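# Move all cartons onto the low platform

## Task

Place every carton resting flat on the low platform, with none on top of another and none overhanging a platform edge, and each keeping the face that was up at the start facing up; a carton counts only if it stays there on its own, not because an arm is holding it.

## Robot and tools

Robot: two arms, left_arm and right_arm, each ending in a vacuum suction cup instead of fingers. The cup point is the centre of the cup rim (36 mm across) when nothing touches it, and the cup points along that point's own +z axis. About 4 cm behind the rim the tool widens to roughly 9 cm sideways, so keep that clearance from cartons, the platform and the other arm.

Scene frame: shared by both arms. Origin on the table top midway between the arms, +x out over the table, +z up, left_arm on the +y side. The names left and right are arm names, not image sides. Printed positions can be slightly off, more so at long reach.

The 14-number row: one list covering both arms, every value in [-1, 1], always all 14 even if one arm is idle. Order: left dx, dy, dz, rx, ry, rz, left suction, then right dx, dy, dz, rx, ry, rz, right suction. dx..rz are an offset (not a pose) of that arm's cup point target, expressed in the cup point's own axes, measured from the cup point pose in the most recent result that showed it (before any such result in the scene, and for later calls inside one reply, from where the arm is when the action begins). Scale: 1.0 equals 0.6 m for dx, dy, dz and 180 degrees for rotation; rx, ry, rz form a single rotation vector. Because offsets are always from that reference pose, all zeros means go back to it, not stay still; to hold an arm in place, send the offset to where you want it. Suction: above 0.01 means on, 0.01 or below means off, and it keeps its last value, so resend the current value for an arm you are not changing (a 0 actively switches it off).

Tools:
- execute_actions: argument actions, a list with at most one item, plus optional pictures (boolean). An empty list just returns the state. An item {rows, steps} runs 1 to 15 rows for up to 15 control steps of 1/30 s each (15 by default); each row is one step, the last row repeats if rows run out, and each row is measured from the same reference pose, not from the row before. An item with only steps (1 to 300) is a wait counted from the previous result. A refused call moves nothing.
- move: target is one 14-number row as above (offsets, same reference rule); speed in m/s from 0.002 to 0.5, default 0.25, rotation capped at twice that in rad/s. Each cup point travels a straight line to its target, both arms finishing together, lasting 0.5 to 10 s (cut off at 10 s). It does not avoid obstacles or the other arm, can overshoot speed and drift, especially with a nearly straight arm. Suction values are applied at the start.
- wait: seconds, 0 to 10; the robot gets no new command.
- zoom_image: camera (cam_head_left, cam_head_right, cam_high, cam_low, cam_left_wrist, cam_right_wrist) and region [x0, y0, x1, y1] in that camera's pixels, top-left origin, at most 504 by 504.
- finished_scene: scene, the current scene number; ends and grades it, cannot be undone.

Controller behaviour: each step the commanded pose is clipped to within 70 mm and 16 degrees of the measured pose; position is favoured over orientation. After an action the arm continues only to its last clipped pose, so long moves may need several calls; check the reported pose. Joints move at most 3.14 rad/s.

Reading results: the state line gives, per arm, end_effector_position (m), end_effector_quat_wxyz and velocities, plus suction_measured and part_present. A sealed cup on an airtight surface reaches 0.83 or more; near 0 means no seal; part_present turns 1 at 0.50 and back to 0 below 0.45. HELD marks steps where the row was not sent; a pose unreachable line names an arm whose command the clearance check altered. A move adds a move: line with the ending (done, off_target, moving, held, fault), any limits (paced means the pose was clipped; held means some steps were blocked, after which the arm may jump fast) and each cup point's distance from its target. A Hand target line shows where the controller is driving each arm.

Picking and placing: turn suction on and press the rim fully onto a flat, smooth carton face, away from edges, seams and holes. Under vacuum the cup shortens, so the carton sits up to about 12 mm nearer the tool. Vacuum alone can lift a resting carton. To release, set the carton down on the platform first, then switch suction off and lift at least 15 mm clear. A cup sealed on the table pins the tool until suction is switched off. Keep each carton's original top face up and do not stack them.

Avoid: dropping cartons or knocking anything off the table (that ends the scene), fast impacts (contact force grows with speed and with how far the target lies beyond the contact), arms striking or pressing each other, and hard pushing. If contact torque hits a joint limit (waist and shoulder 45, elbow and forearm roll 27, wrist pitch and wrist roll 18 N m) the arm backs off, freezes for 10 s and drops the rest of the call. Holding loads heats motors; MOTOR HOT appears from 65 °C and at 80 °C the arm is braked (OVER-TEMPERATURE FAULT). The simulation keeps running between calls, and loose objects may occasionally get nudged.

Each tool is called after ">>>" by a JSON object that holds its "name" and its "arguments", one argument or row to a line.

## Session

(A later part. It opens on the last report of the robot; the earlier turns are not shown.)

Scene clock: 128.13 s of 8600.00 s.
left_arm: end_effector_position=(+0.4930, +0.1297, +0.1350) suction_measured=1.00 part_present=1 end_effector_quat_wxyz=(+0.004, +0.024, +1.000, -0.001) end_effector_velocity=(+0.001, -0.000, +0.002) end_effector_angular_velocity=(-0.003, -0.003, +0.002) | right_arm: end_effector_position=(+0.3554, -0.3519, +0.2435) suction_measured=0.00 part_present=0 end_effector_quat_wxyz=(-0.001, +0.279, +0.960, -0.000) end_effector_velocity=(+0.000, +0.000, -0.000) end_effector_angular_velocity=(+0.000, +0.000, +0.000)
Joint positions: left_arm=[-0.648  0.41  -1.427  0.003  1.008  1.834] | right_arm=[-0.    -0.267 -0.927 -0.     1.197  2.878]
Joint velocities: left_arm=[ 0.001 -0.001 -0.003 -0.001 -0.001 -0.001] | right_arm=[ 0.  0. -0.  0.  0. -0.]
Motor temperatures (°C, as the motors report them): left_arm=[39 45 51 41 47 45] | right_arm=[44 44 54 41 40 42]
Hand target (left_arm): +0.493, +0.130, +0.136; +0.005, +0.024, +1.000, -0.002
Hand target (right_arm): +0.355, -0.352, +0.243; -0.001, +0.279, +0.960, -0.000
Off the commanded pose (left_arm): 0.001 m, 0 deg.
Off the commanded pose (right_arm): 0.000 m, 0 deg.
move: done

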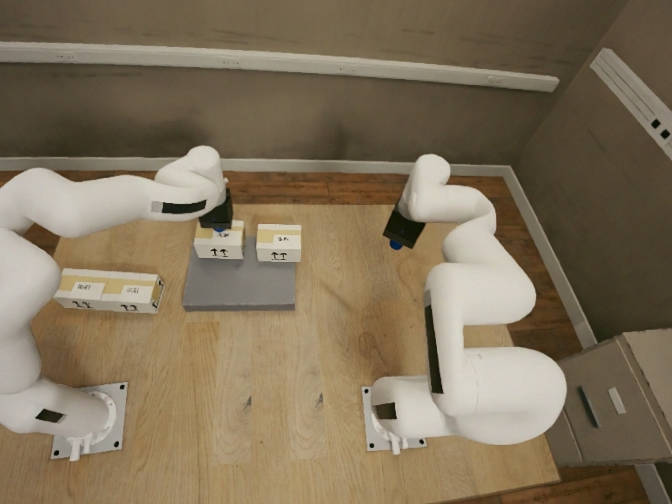

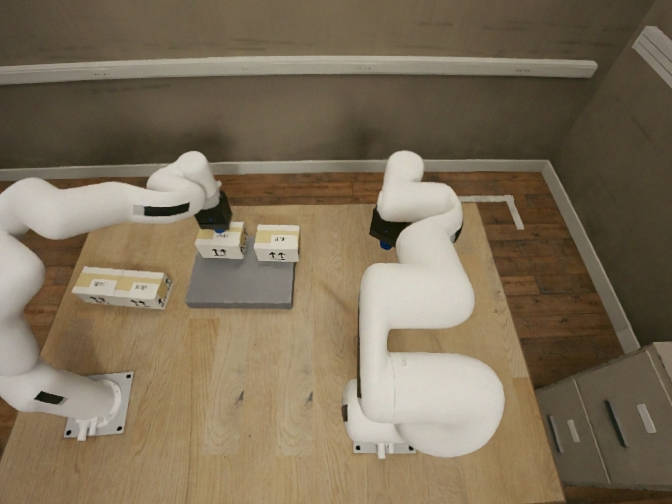

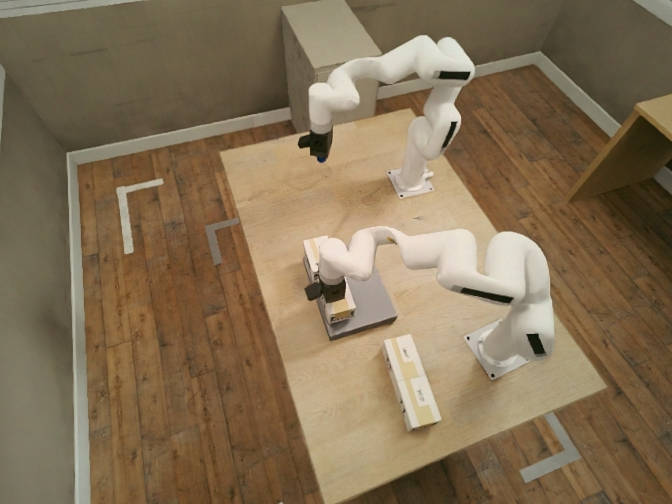

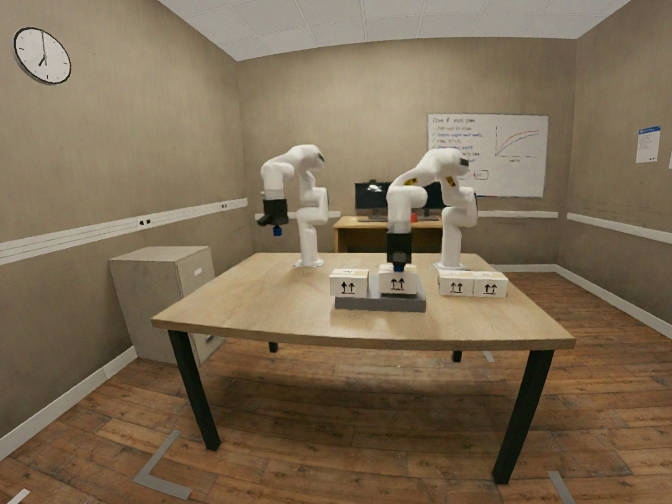

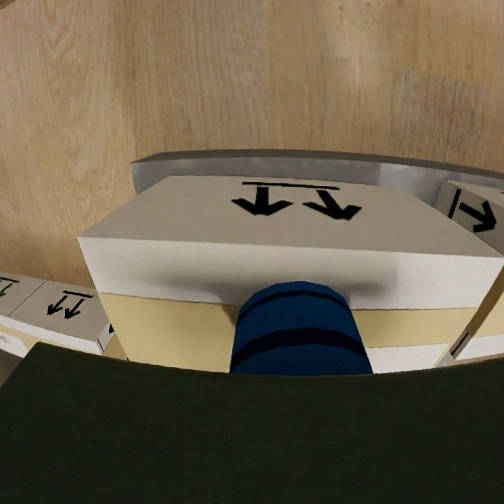

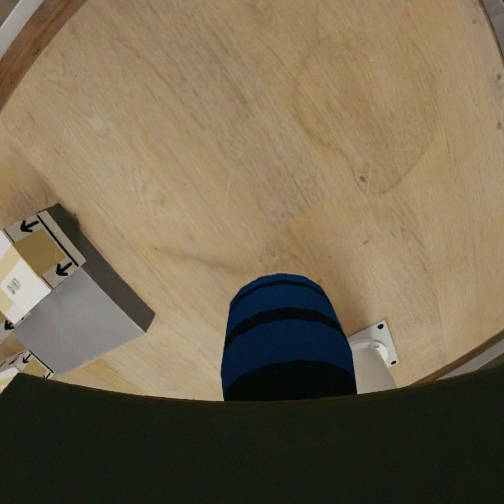

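>>> {"name": "move", "arguments": {
  "target": [0,0,0.031,0,0,0,1,0,0,0,0,0,0,0],
  "speed": 0.025
}}

>>> {"name": "execute_actions", "arguments": {
  "actions": [
    {"rows":[[0,0,0,0,0,0,0,0,0,0,0,0,0,0]],"steps":8}
  ],
  "pictures": false
}}

>>> {"name": "move", "arguments": {
  "target": [0,0,-0.12,0,0,0,0,0,0,0,0,0,0,0]
}}

>>> {"name": "move", "arguments": {
  "target": [0,-0.26,0,0,0,0,0,0,0,0,0,0,0,0]
}}

Scene clock: 133.60 s of 8600.00 s.
left_arm: end_effector_position=(+0.4931, +0.1296, +0.1165) suction_measured=1.00 part_present=1 end_effector_quat_wxyz=(+0.004, +0.024, +1.000, -0.001) end_effector_velocity=(+0.003, -0.001, +0.004) end_effector_angular_velocity=(-0.006, -0.009, +0.001) | right_arm: end_effector_position=(+0.3554, -0.3519, +0.2435) suction_measured=0.00 part_present=0 end_effector_quat_wxyz=(-0.001, +0.279, +0.960, -0.000) end_effector_velocity=(-0.000, +0.000, -0.000) end_effector_angular_velocity=(-0.000, +0.001, -0.000)
Joint positions: left_arm=[-0.648  0.433 -1.406  0.003  0.963  1.834] | right_arm=[-0.    -0.267 -0.927 -0.     1.197  2.878]
Joint velocities: left_arm=[ 0.001 -0.004 -0.003  0.    -0.003 -0.   ] | right_arm=[ 0.     0.001  0.    -0.     0.     0.001]
Motor temperatures (°C, as the motors report them): left_arm=[39 45 51 41 47 45] | right_arm=[44 44 54 41 40 42]
Hand target (left_arm): +0.493, +0.130, +0.116; +0.004, +0.024, +1.000, -0.001
Hand target (right_arm): +0.355, -0.352, +0.243; -0.001, +0.279, +0.960, -0.000
Off the commanded pose (left_arm): 0.000 m, 0 deg.
Off the commanded pose (right_arm): 0.000 m, 0 deg.
After step 90, 1.43 s passed at rest.
move: done

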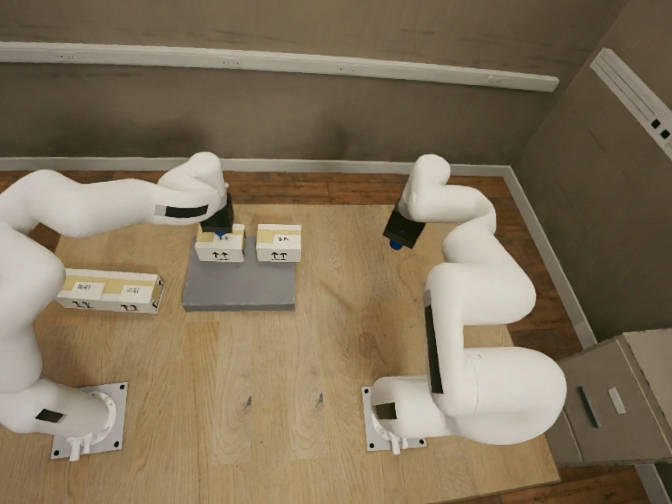

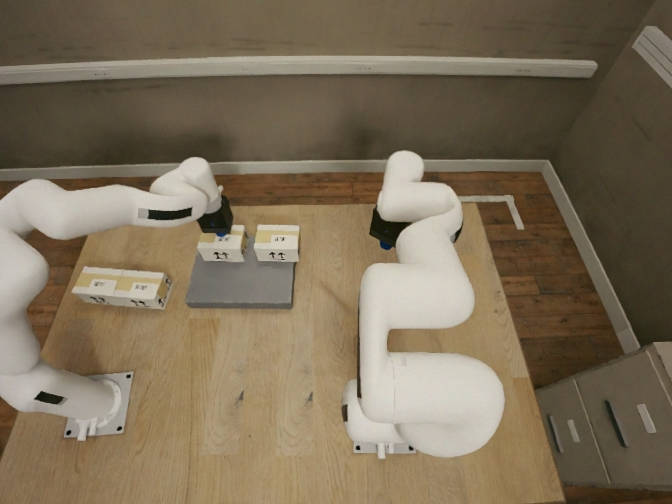

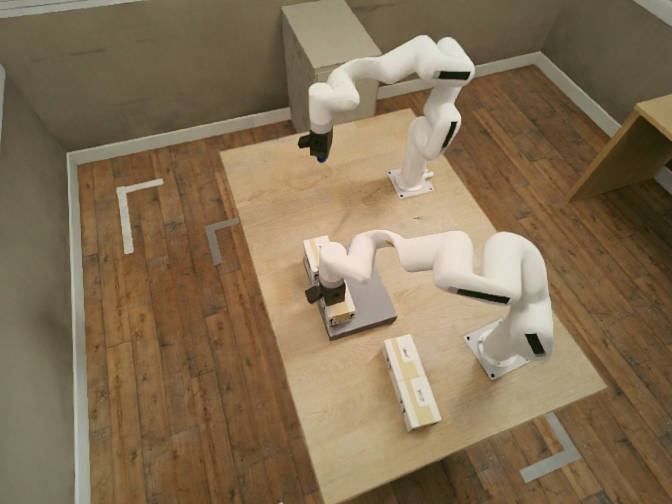

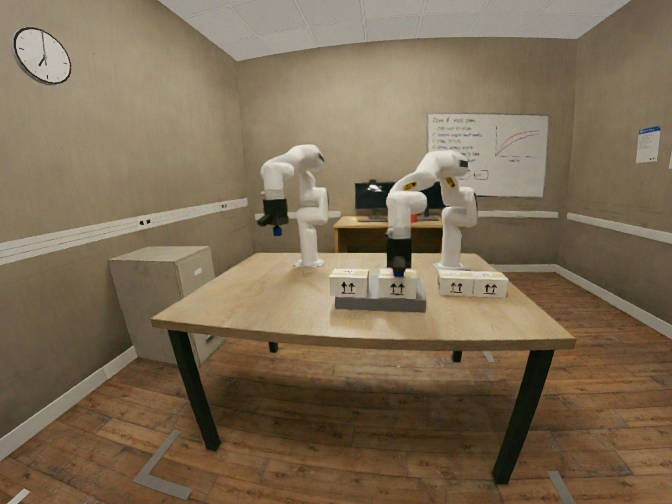

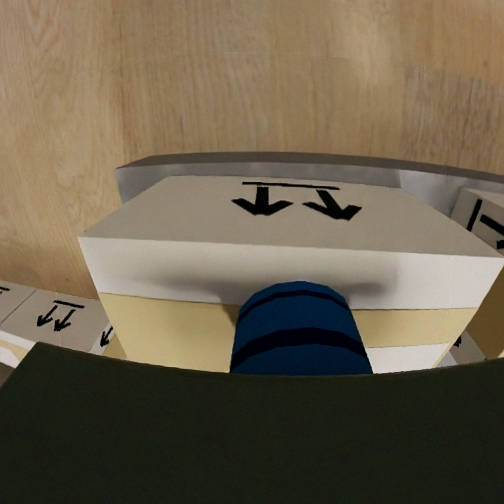

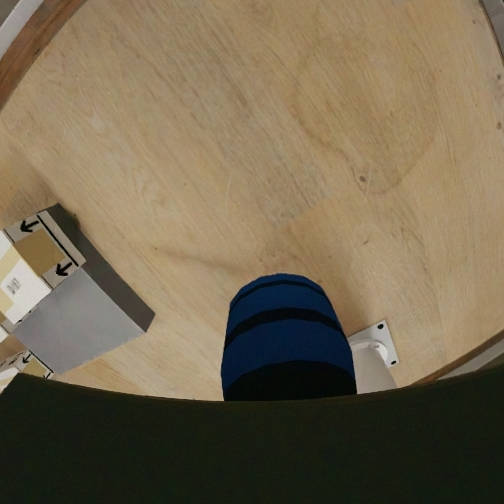

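Scene clock: 133.87 s of 8600.00 s.
left_arm: end_effector_position=(+0.4951, +0.1283, +0.1205) suction_measured=0.01 part_present=0 end_effector_quat_wxyz=(+0.008, +0.024, +1.000, -0.004) end_effector_velocity=(-0.008, +0.006, -0.019) end_effector_angular_velocity=(+0.020, +0.031, +0.001) | right_arm: end_effector_position=(+0.3554, -0.3519, +0.2435) suction_measured=0.00 part_present=0 end_effector_quat_wxyz=(-0.001, +0.279, +0.960, -0.000) end_effector_velocity=(-0.000, -0.000, -0.000) end_effector_angular_velocity=(-0.000, +0.000, -0.000)
Joint positions: left_arm=[-0.648  0.43  -1.41   0.003  0.963  1.834] | right_arm=[-0.    -0.267 -0.927 -0.     1.197  2.878]
Joint velocities: left_arm=[ 0.001  0.017  0.022  0.    -0.003 -0.   ] | right_arm=[-0.  0. -0. -0.  0. -0.]
Motor temperatures (°C, as the motors report them): left_arm=[39 45 51 41 47 45] | right_arm=[44 44 54 41 40 42]
Hand target (left_arm): +0.493, +0.130, +0.117; +0.004, +0.024, +1.000, -0.001
Hand target (right_arm): +0.355, -0.352, +0.243; -0.001, +0.279, +0.960, -0.000
Off the commanded pose (left_arm): 0.005 m, 1 deg.
Off the commanded pose (right_arm): 0.000 m, 0 deg.
Steps of this call (steps 1 to 8: all 8 steps of this action). Readings (end_effector_position | what the end effector reports):
1: left_arm (+0.4932, +0.1296, +0.1166) | right_arm (+0.3554, -0.3519, +0.2435) | left_arm suction_measured=0.91 part_present=1 | right_arm suction_measured=0.00 part_present=0
2: left_arm (+0.4932, +0.1296, +0.1167) | right_arm (+0.3554, -0.3519, +0.2435) | left_arm suction_measured=0.51 part_present=1 | right_arm suction_measured=0.00 part_present=0
4: left_arm (+0.4939, +0.1291, +0.1179) | right_arm (+0.3554, -0.3519, +0.2435) | left_arm suction_measured=0.05 part_present=0 | right_arm suction_measured=0.00 part_present=0
8: the state above

Scene clock: 134.97 s of 8600.00 s.
left_arm: end_effector_position=(+0.4932, +0.1297, +0.1891) suction_measured=0.01 part_present=0 end_effector_quat_wxyz=(+0.005, +0.023, +1.000, -0.002) end_effector_velocity=(+0.004, -0.002, +0.009) end_effector_angular_velocity=(-0.010, -0.015, +0.000) | right_arm: end_effector_position=(+0.3554, -0.3519, +0.2435) suction_measured=0.00 part_present=0 end_effector_quat_wxyz=(-0.001, +0.279, +0.960, -0.000) end_effector_velocity=(-0.000, +0.000, -0.000) end_effector_angular_velocity=(+0.000, +0.001, +0.001)
Joint positions: left_arm=[-0.648  0.358 -1.51   0.003  1.141  1.834] | right_arm=[-0.    -0.267 -0.927 -0.     1.197  2.878]
Joint velocities: left_arm=[ 0.    -0.007 -0.012 -0.     0.     0.   ] | right_arm=[ 0.     0.    -0.     0.     0.    -0.001]
Motor temperatures (°C, as the motors report them): left_arm=[39 45 51 41 47 45] | right_arm=[44 44 54 41 40 42]
Hand target (left_arm): +0.494, +0.129, +0.190; +0.006, +0.023, +1.000, -0.002
Hand target (right_arm): +0.355, -0.352, +0.243; -0.001, +0.279, +0.960, -0.000
Off the commanded pose (left_arm): 0.001 m, 0 deg.
Off the commanded pose (right_arm): 0.000 m, 0 deg.
move: done

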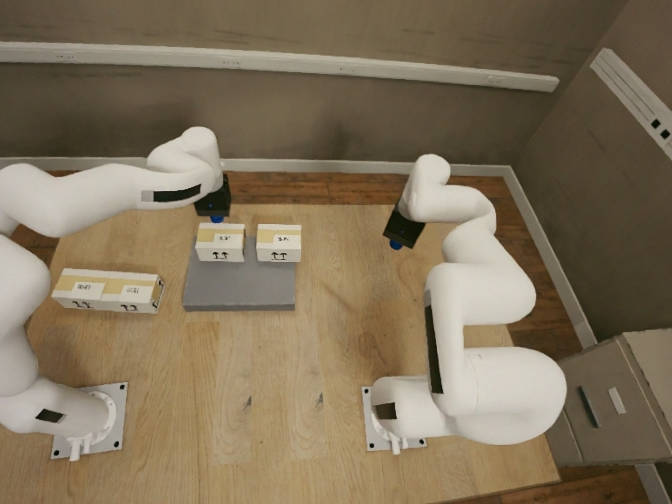

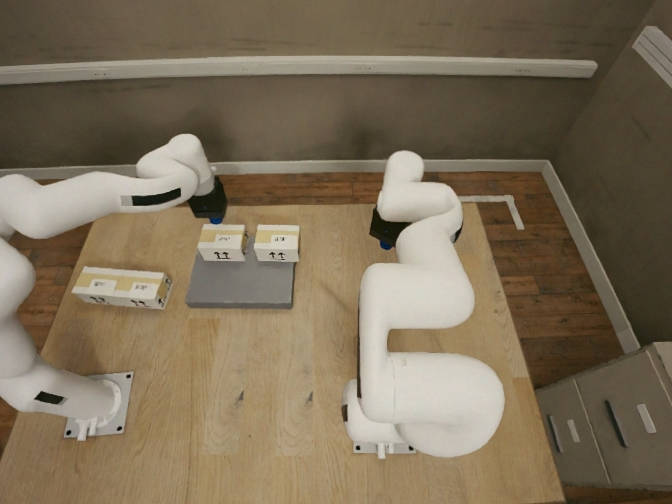

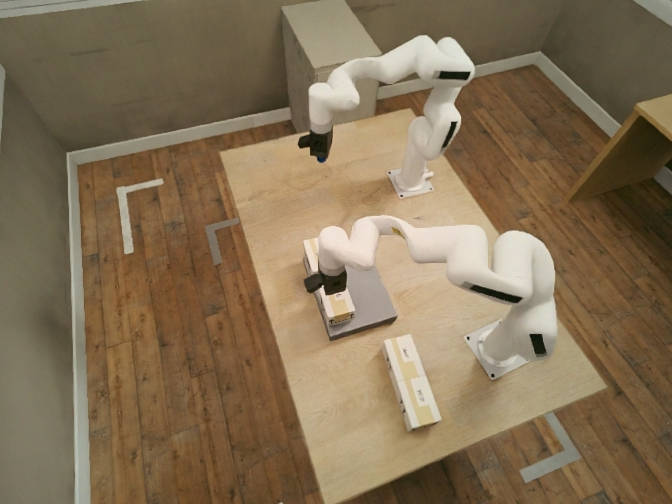

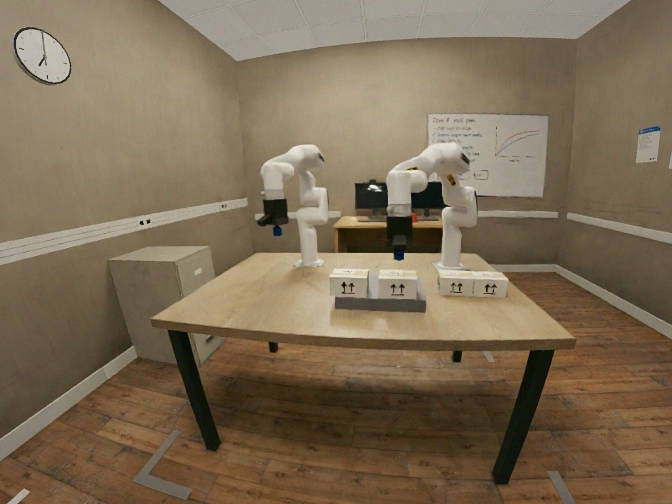

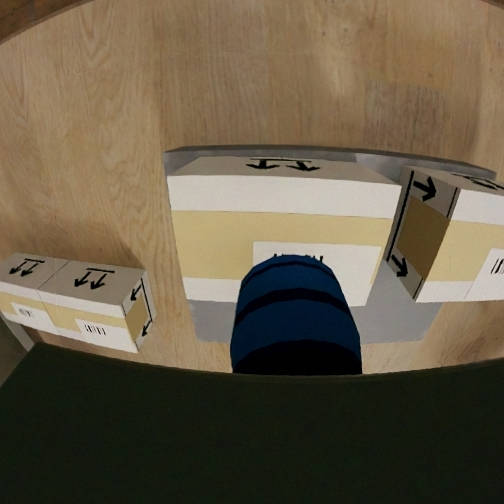

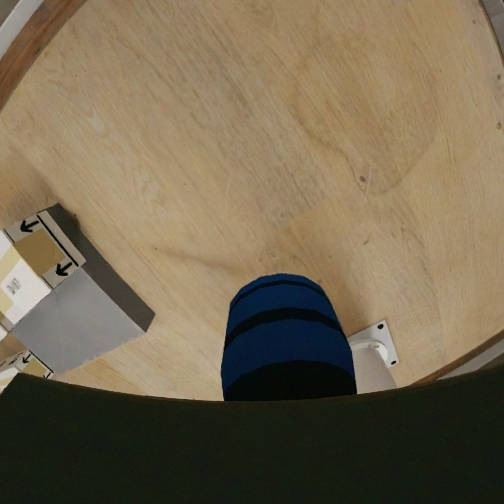

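Scene clock: 136.13 s of 8600.00 s.
left_arm: end_effector_position=(+0.4857, -0.0259, +0.1899) suction_measured=0.01 part_present=0 end_effector_quat_wxyz=(+0.006, +0.023, +1.000, -0.003) end_effector_velocity=(-0.002, -0.003, -0.000) end_effector_angular_velocity=(+0.005, +0.006, -0.004) | right_arm: end_effector_position=(+0.3554, -0.3519, +0.2435) suction_measured=0.00 part_present=0 end_effector_quat_wxyz=(-0.001, +0.279, +0.960, -0.000) end_effector_velocity=(-0.000, -0.000, -0.000) end_effector_angular_velocity=(+0.000, +0.001, -0.001)
Joint positions: left_arm=[-0.853  0.756 -2.132  0.004  1.364  1.628] | right_arm=[-0.    -0.267 -0.927 -0.     1.197  2.878]
Joint velocities: left_arm=[-0.005  0.013 -0.023 -0.     0.017 -0.001] | right_arm=[-0.001  0.     0.    -0.     0.001  0.   ]
Motor temperatures (°C, as the motors report them): left_arm=[39 45 51 41 47 45] | right_arm=[44 44 54 41 40 42]
Hand target (left_arm): +0.486, -0.026, +0.190; +0.005, +0.023, +1.000, -0.003
Hand target (right_arm): +0.355, -0.352, +0.243; -0.001, +0.279, +0.960, -0.000
Off the commanded pose (left_arm): 0.000 m, 0 deg.
Off the commanded pose (right_arm): 0.000 m, 0 deg.
move: done

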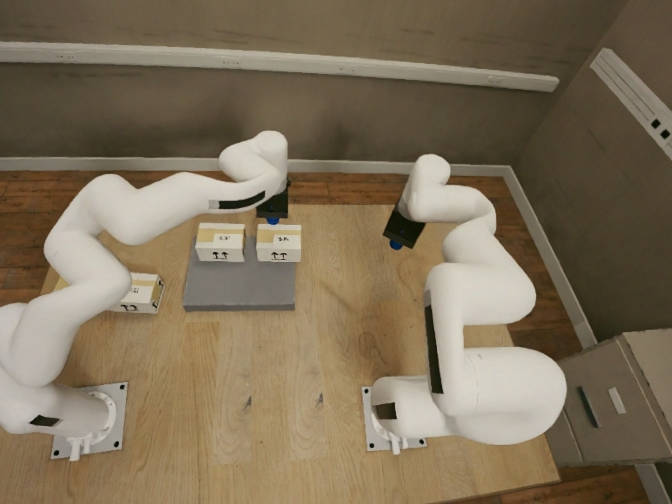

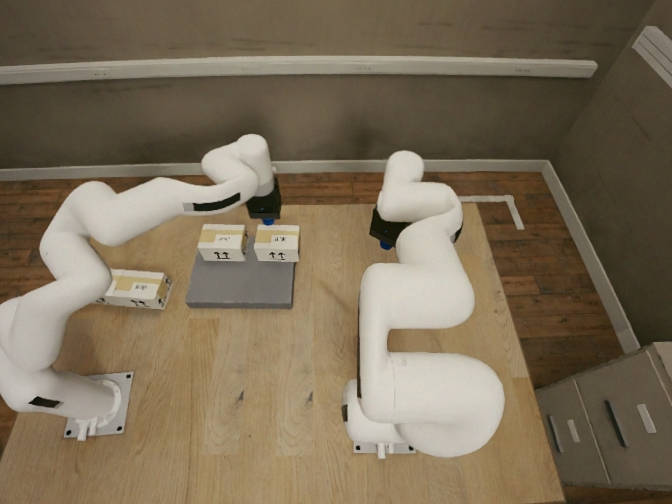

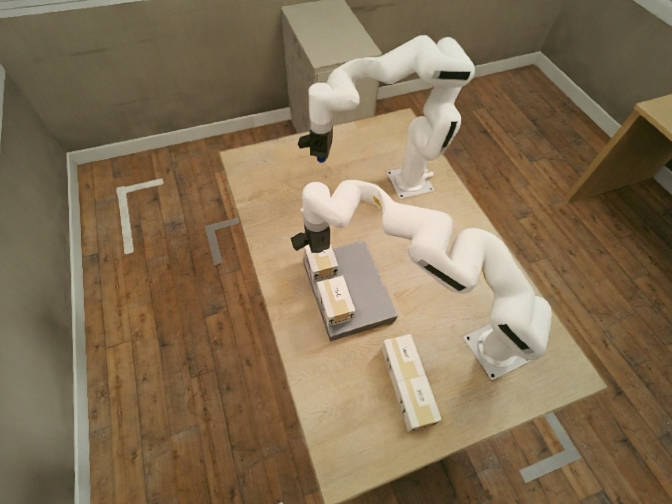

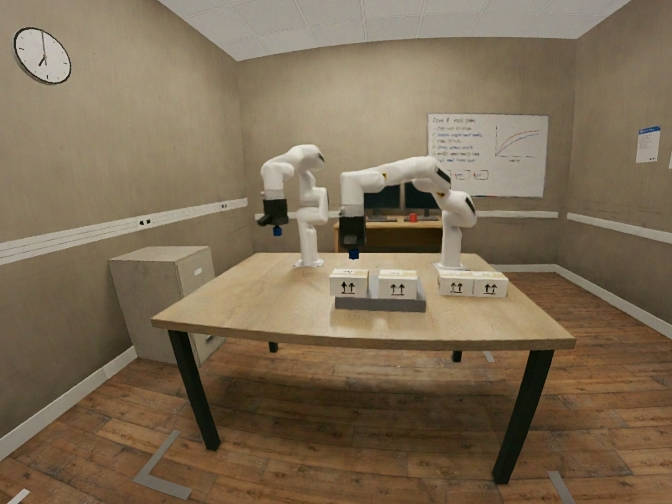

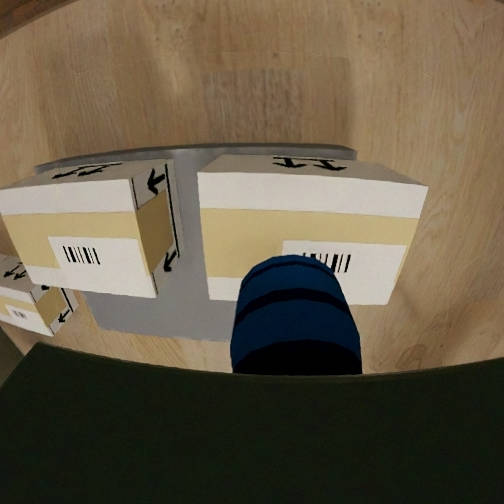

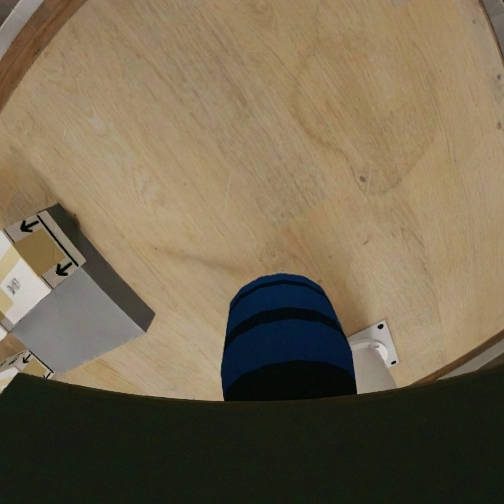

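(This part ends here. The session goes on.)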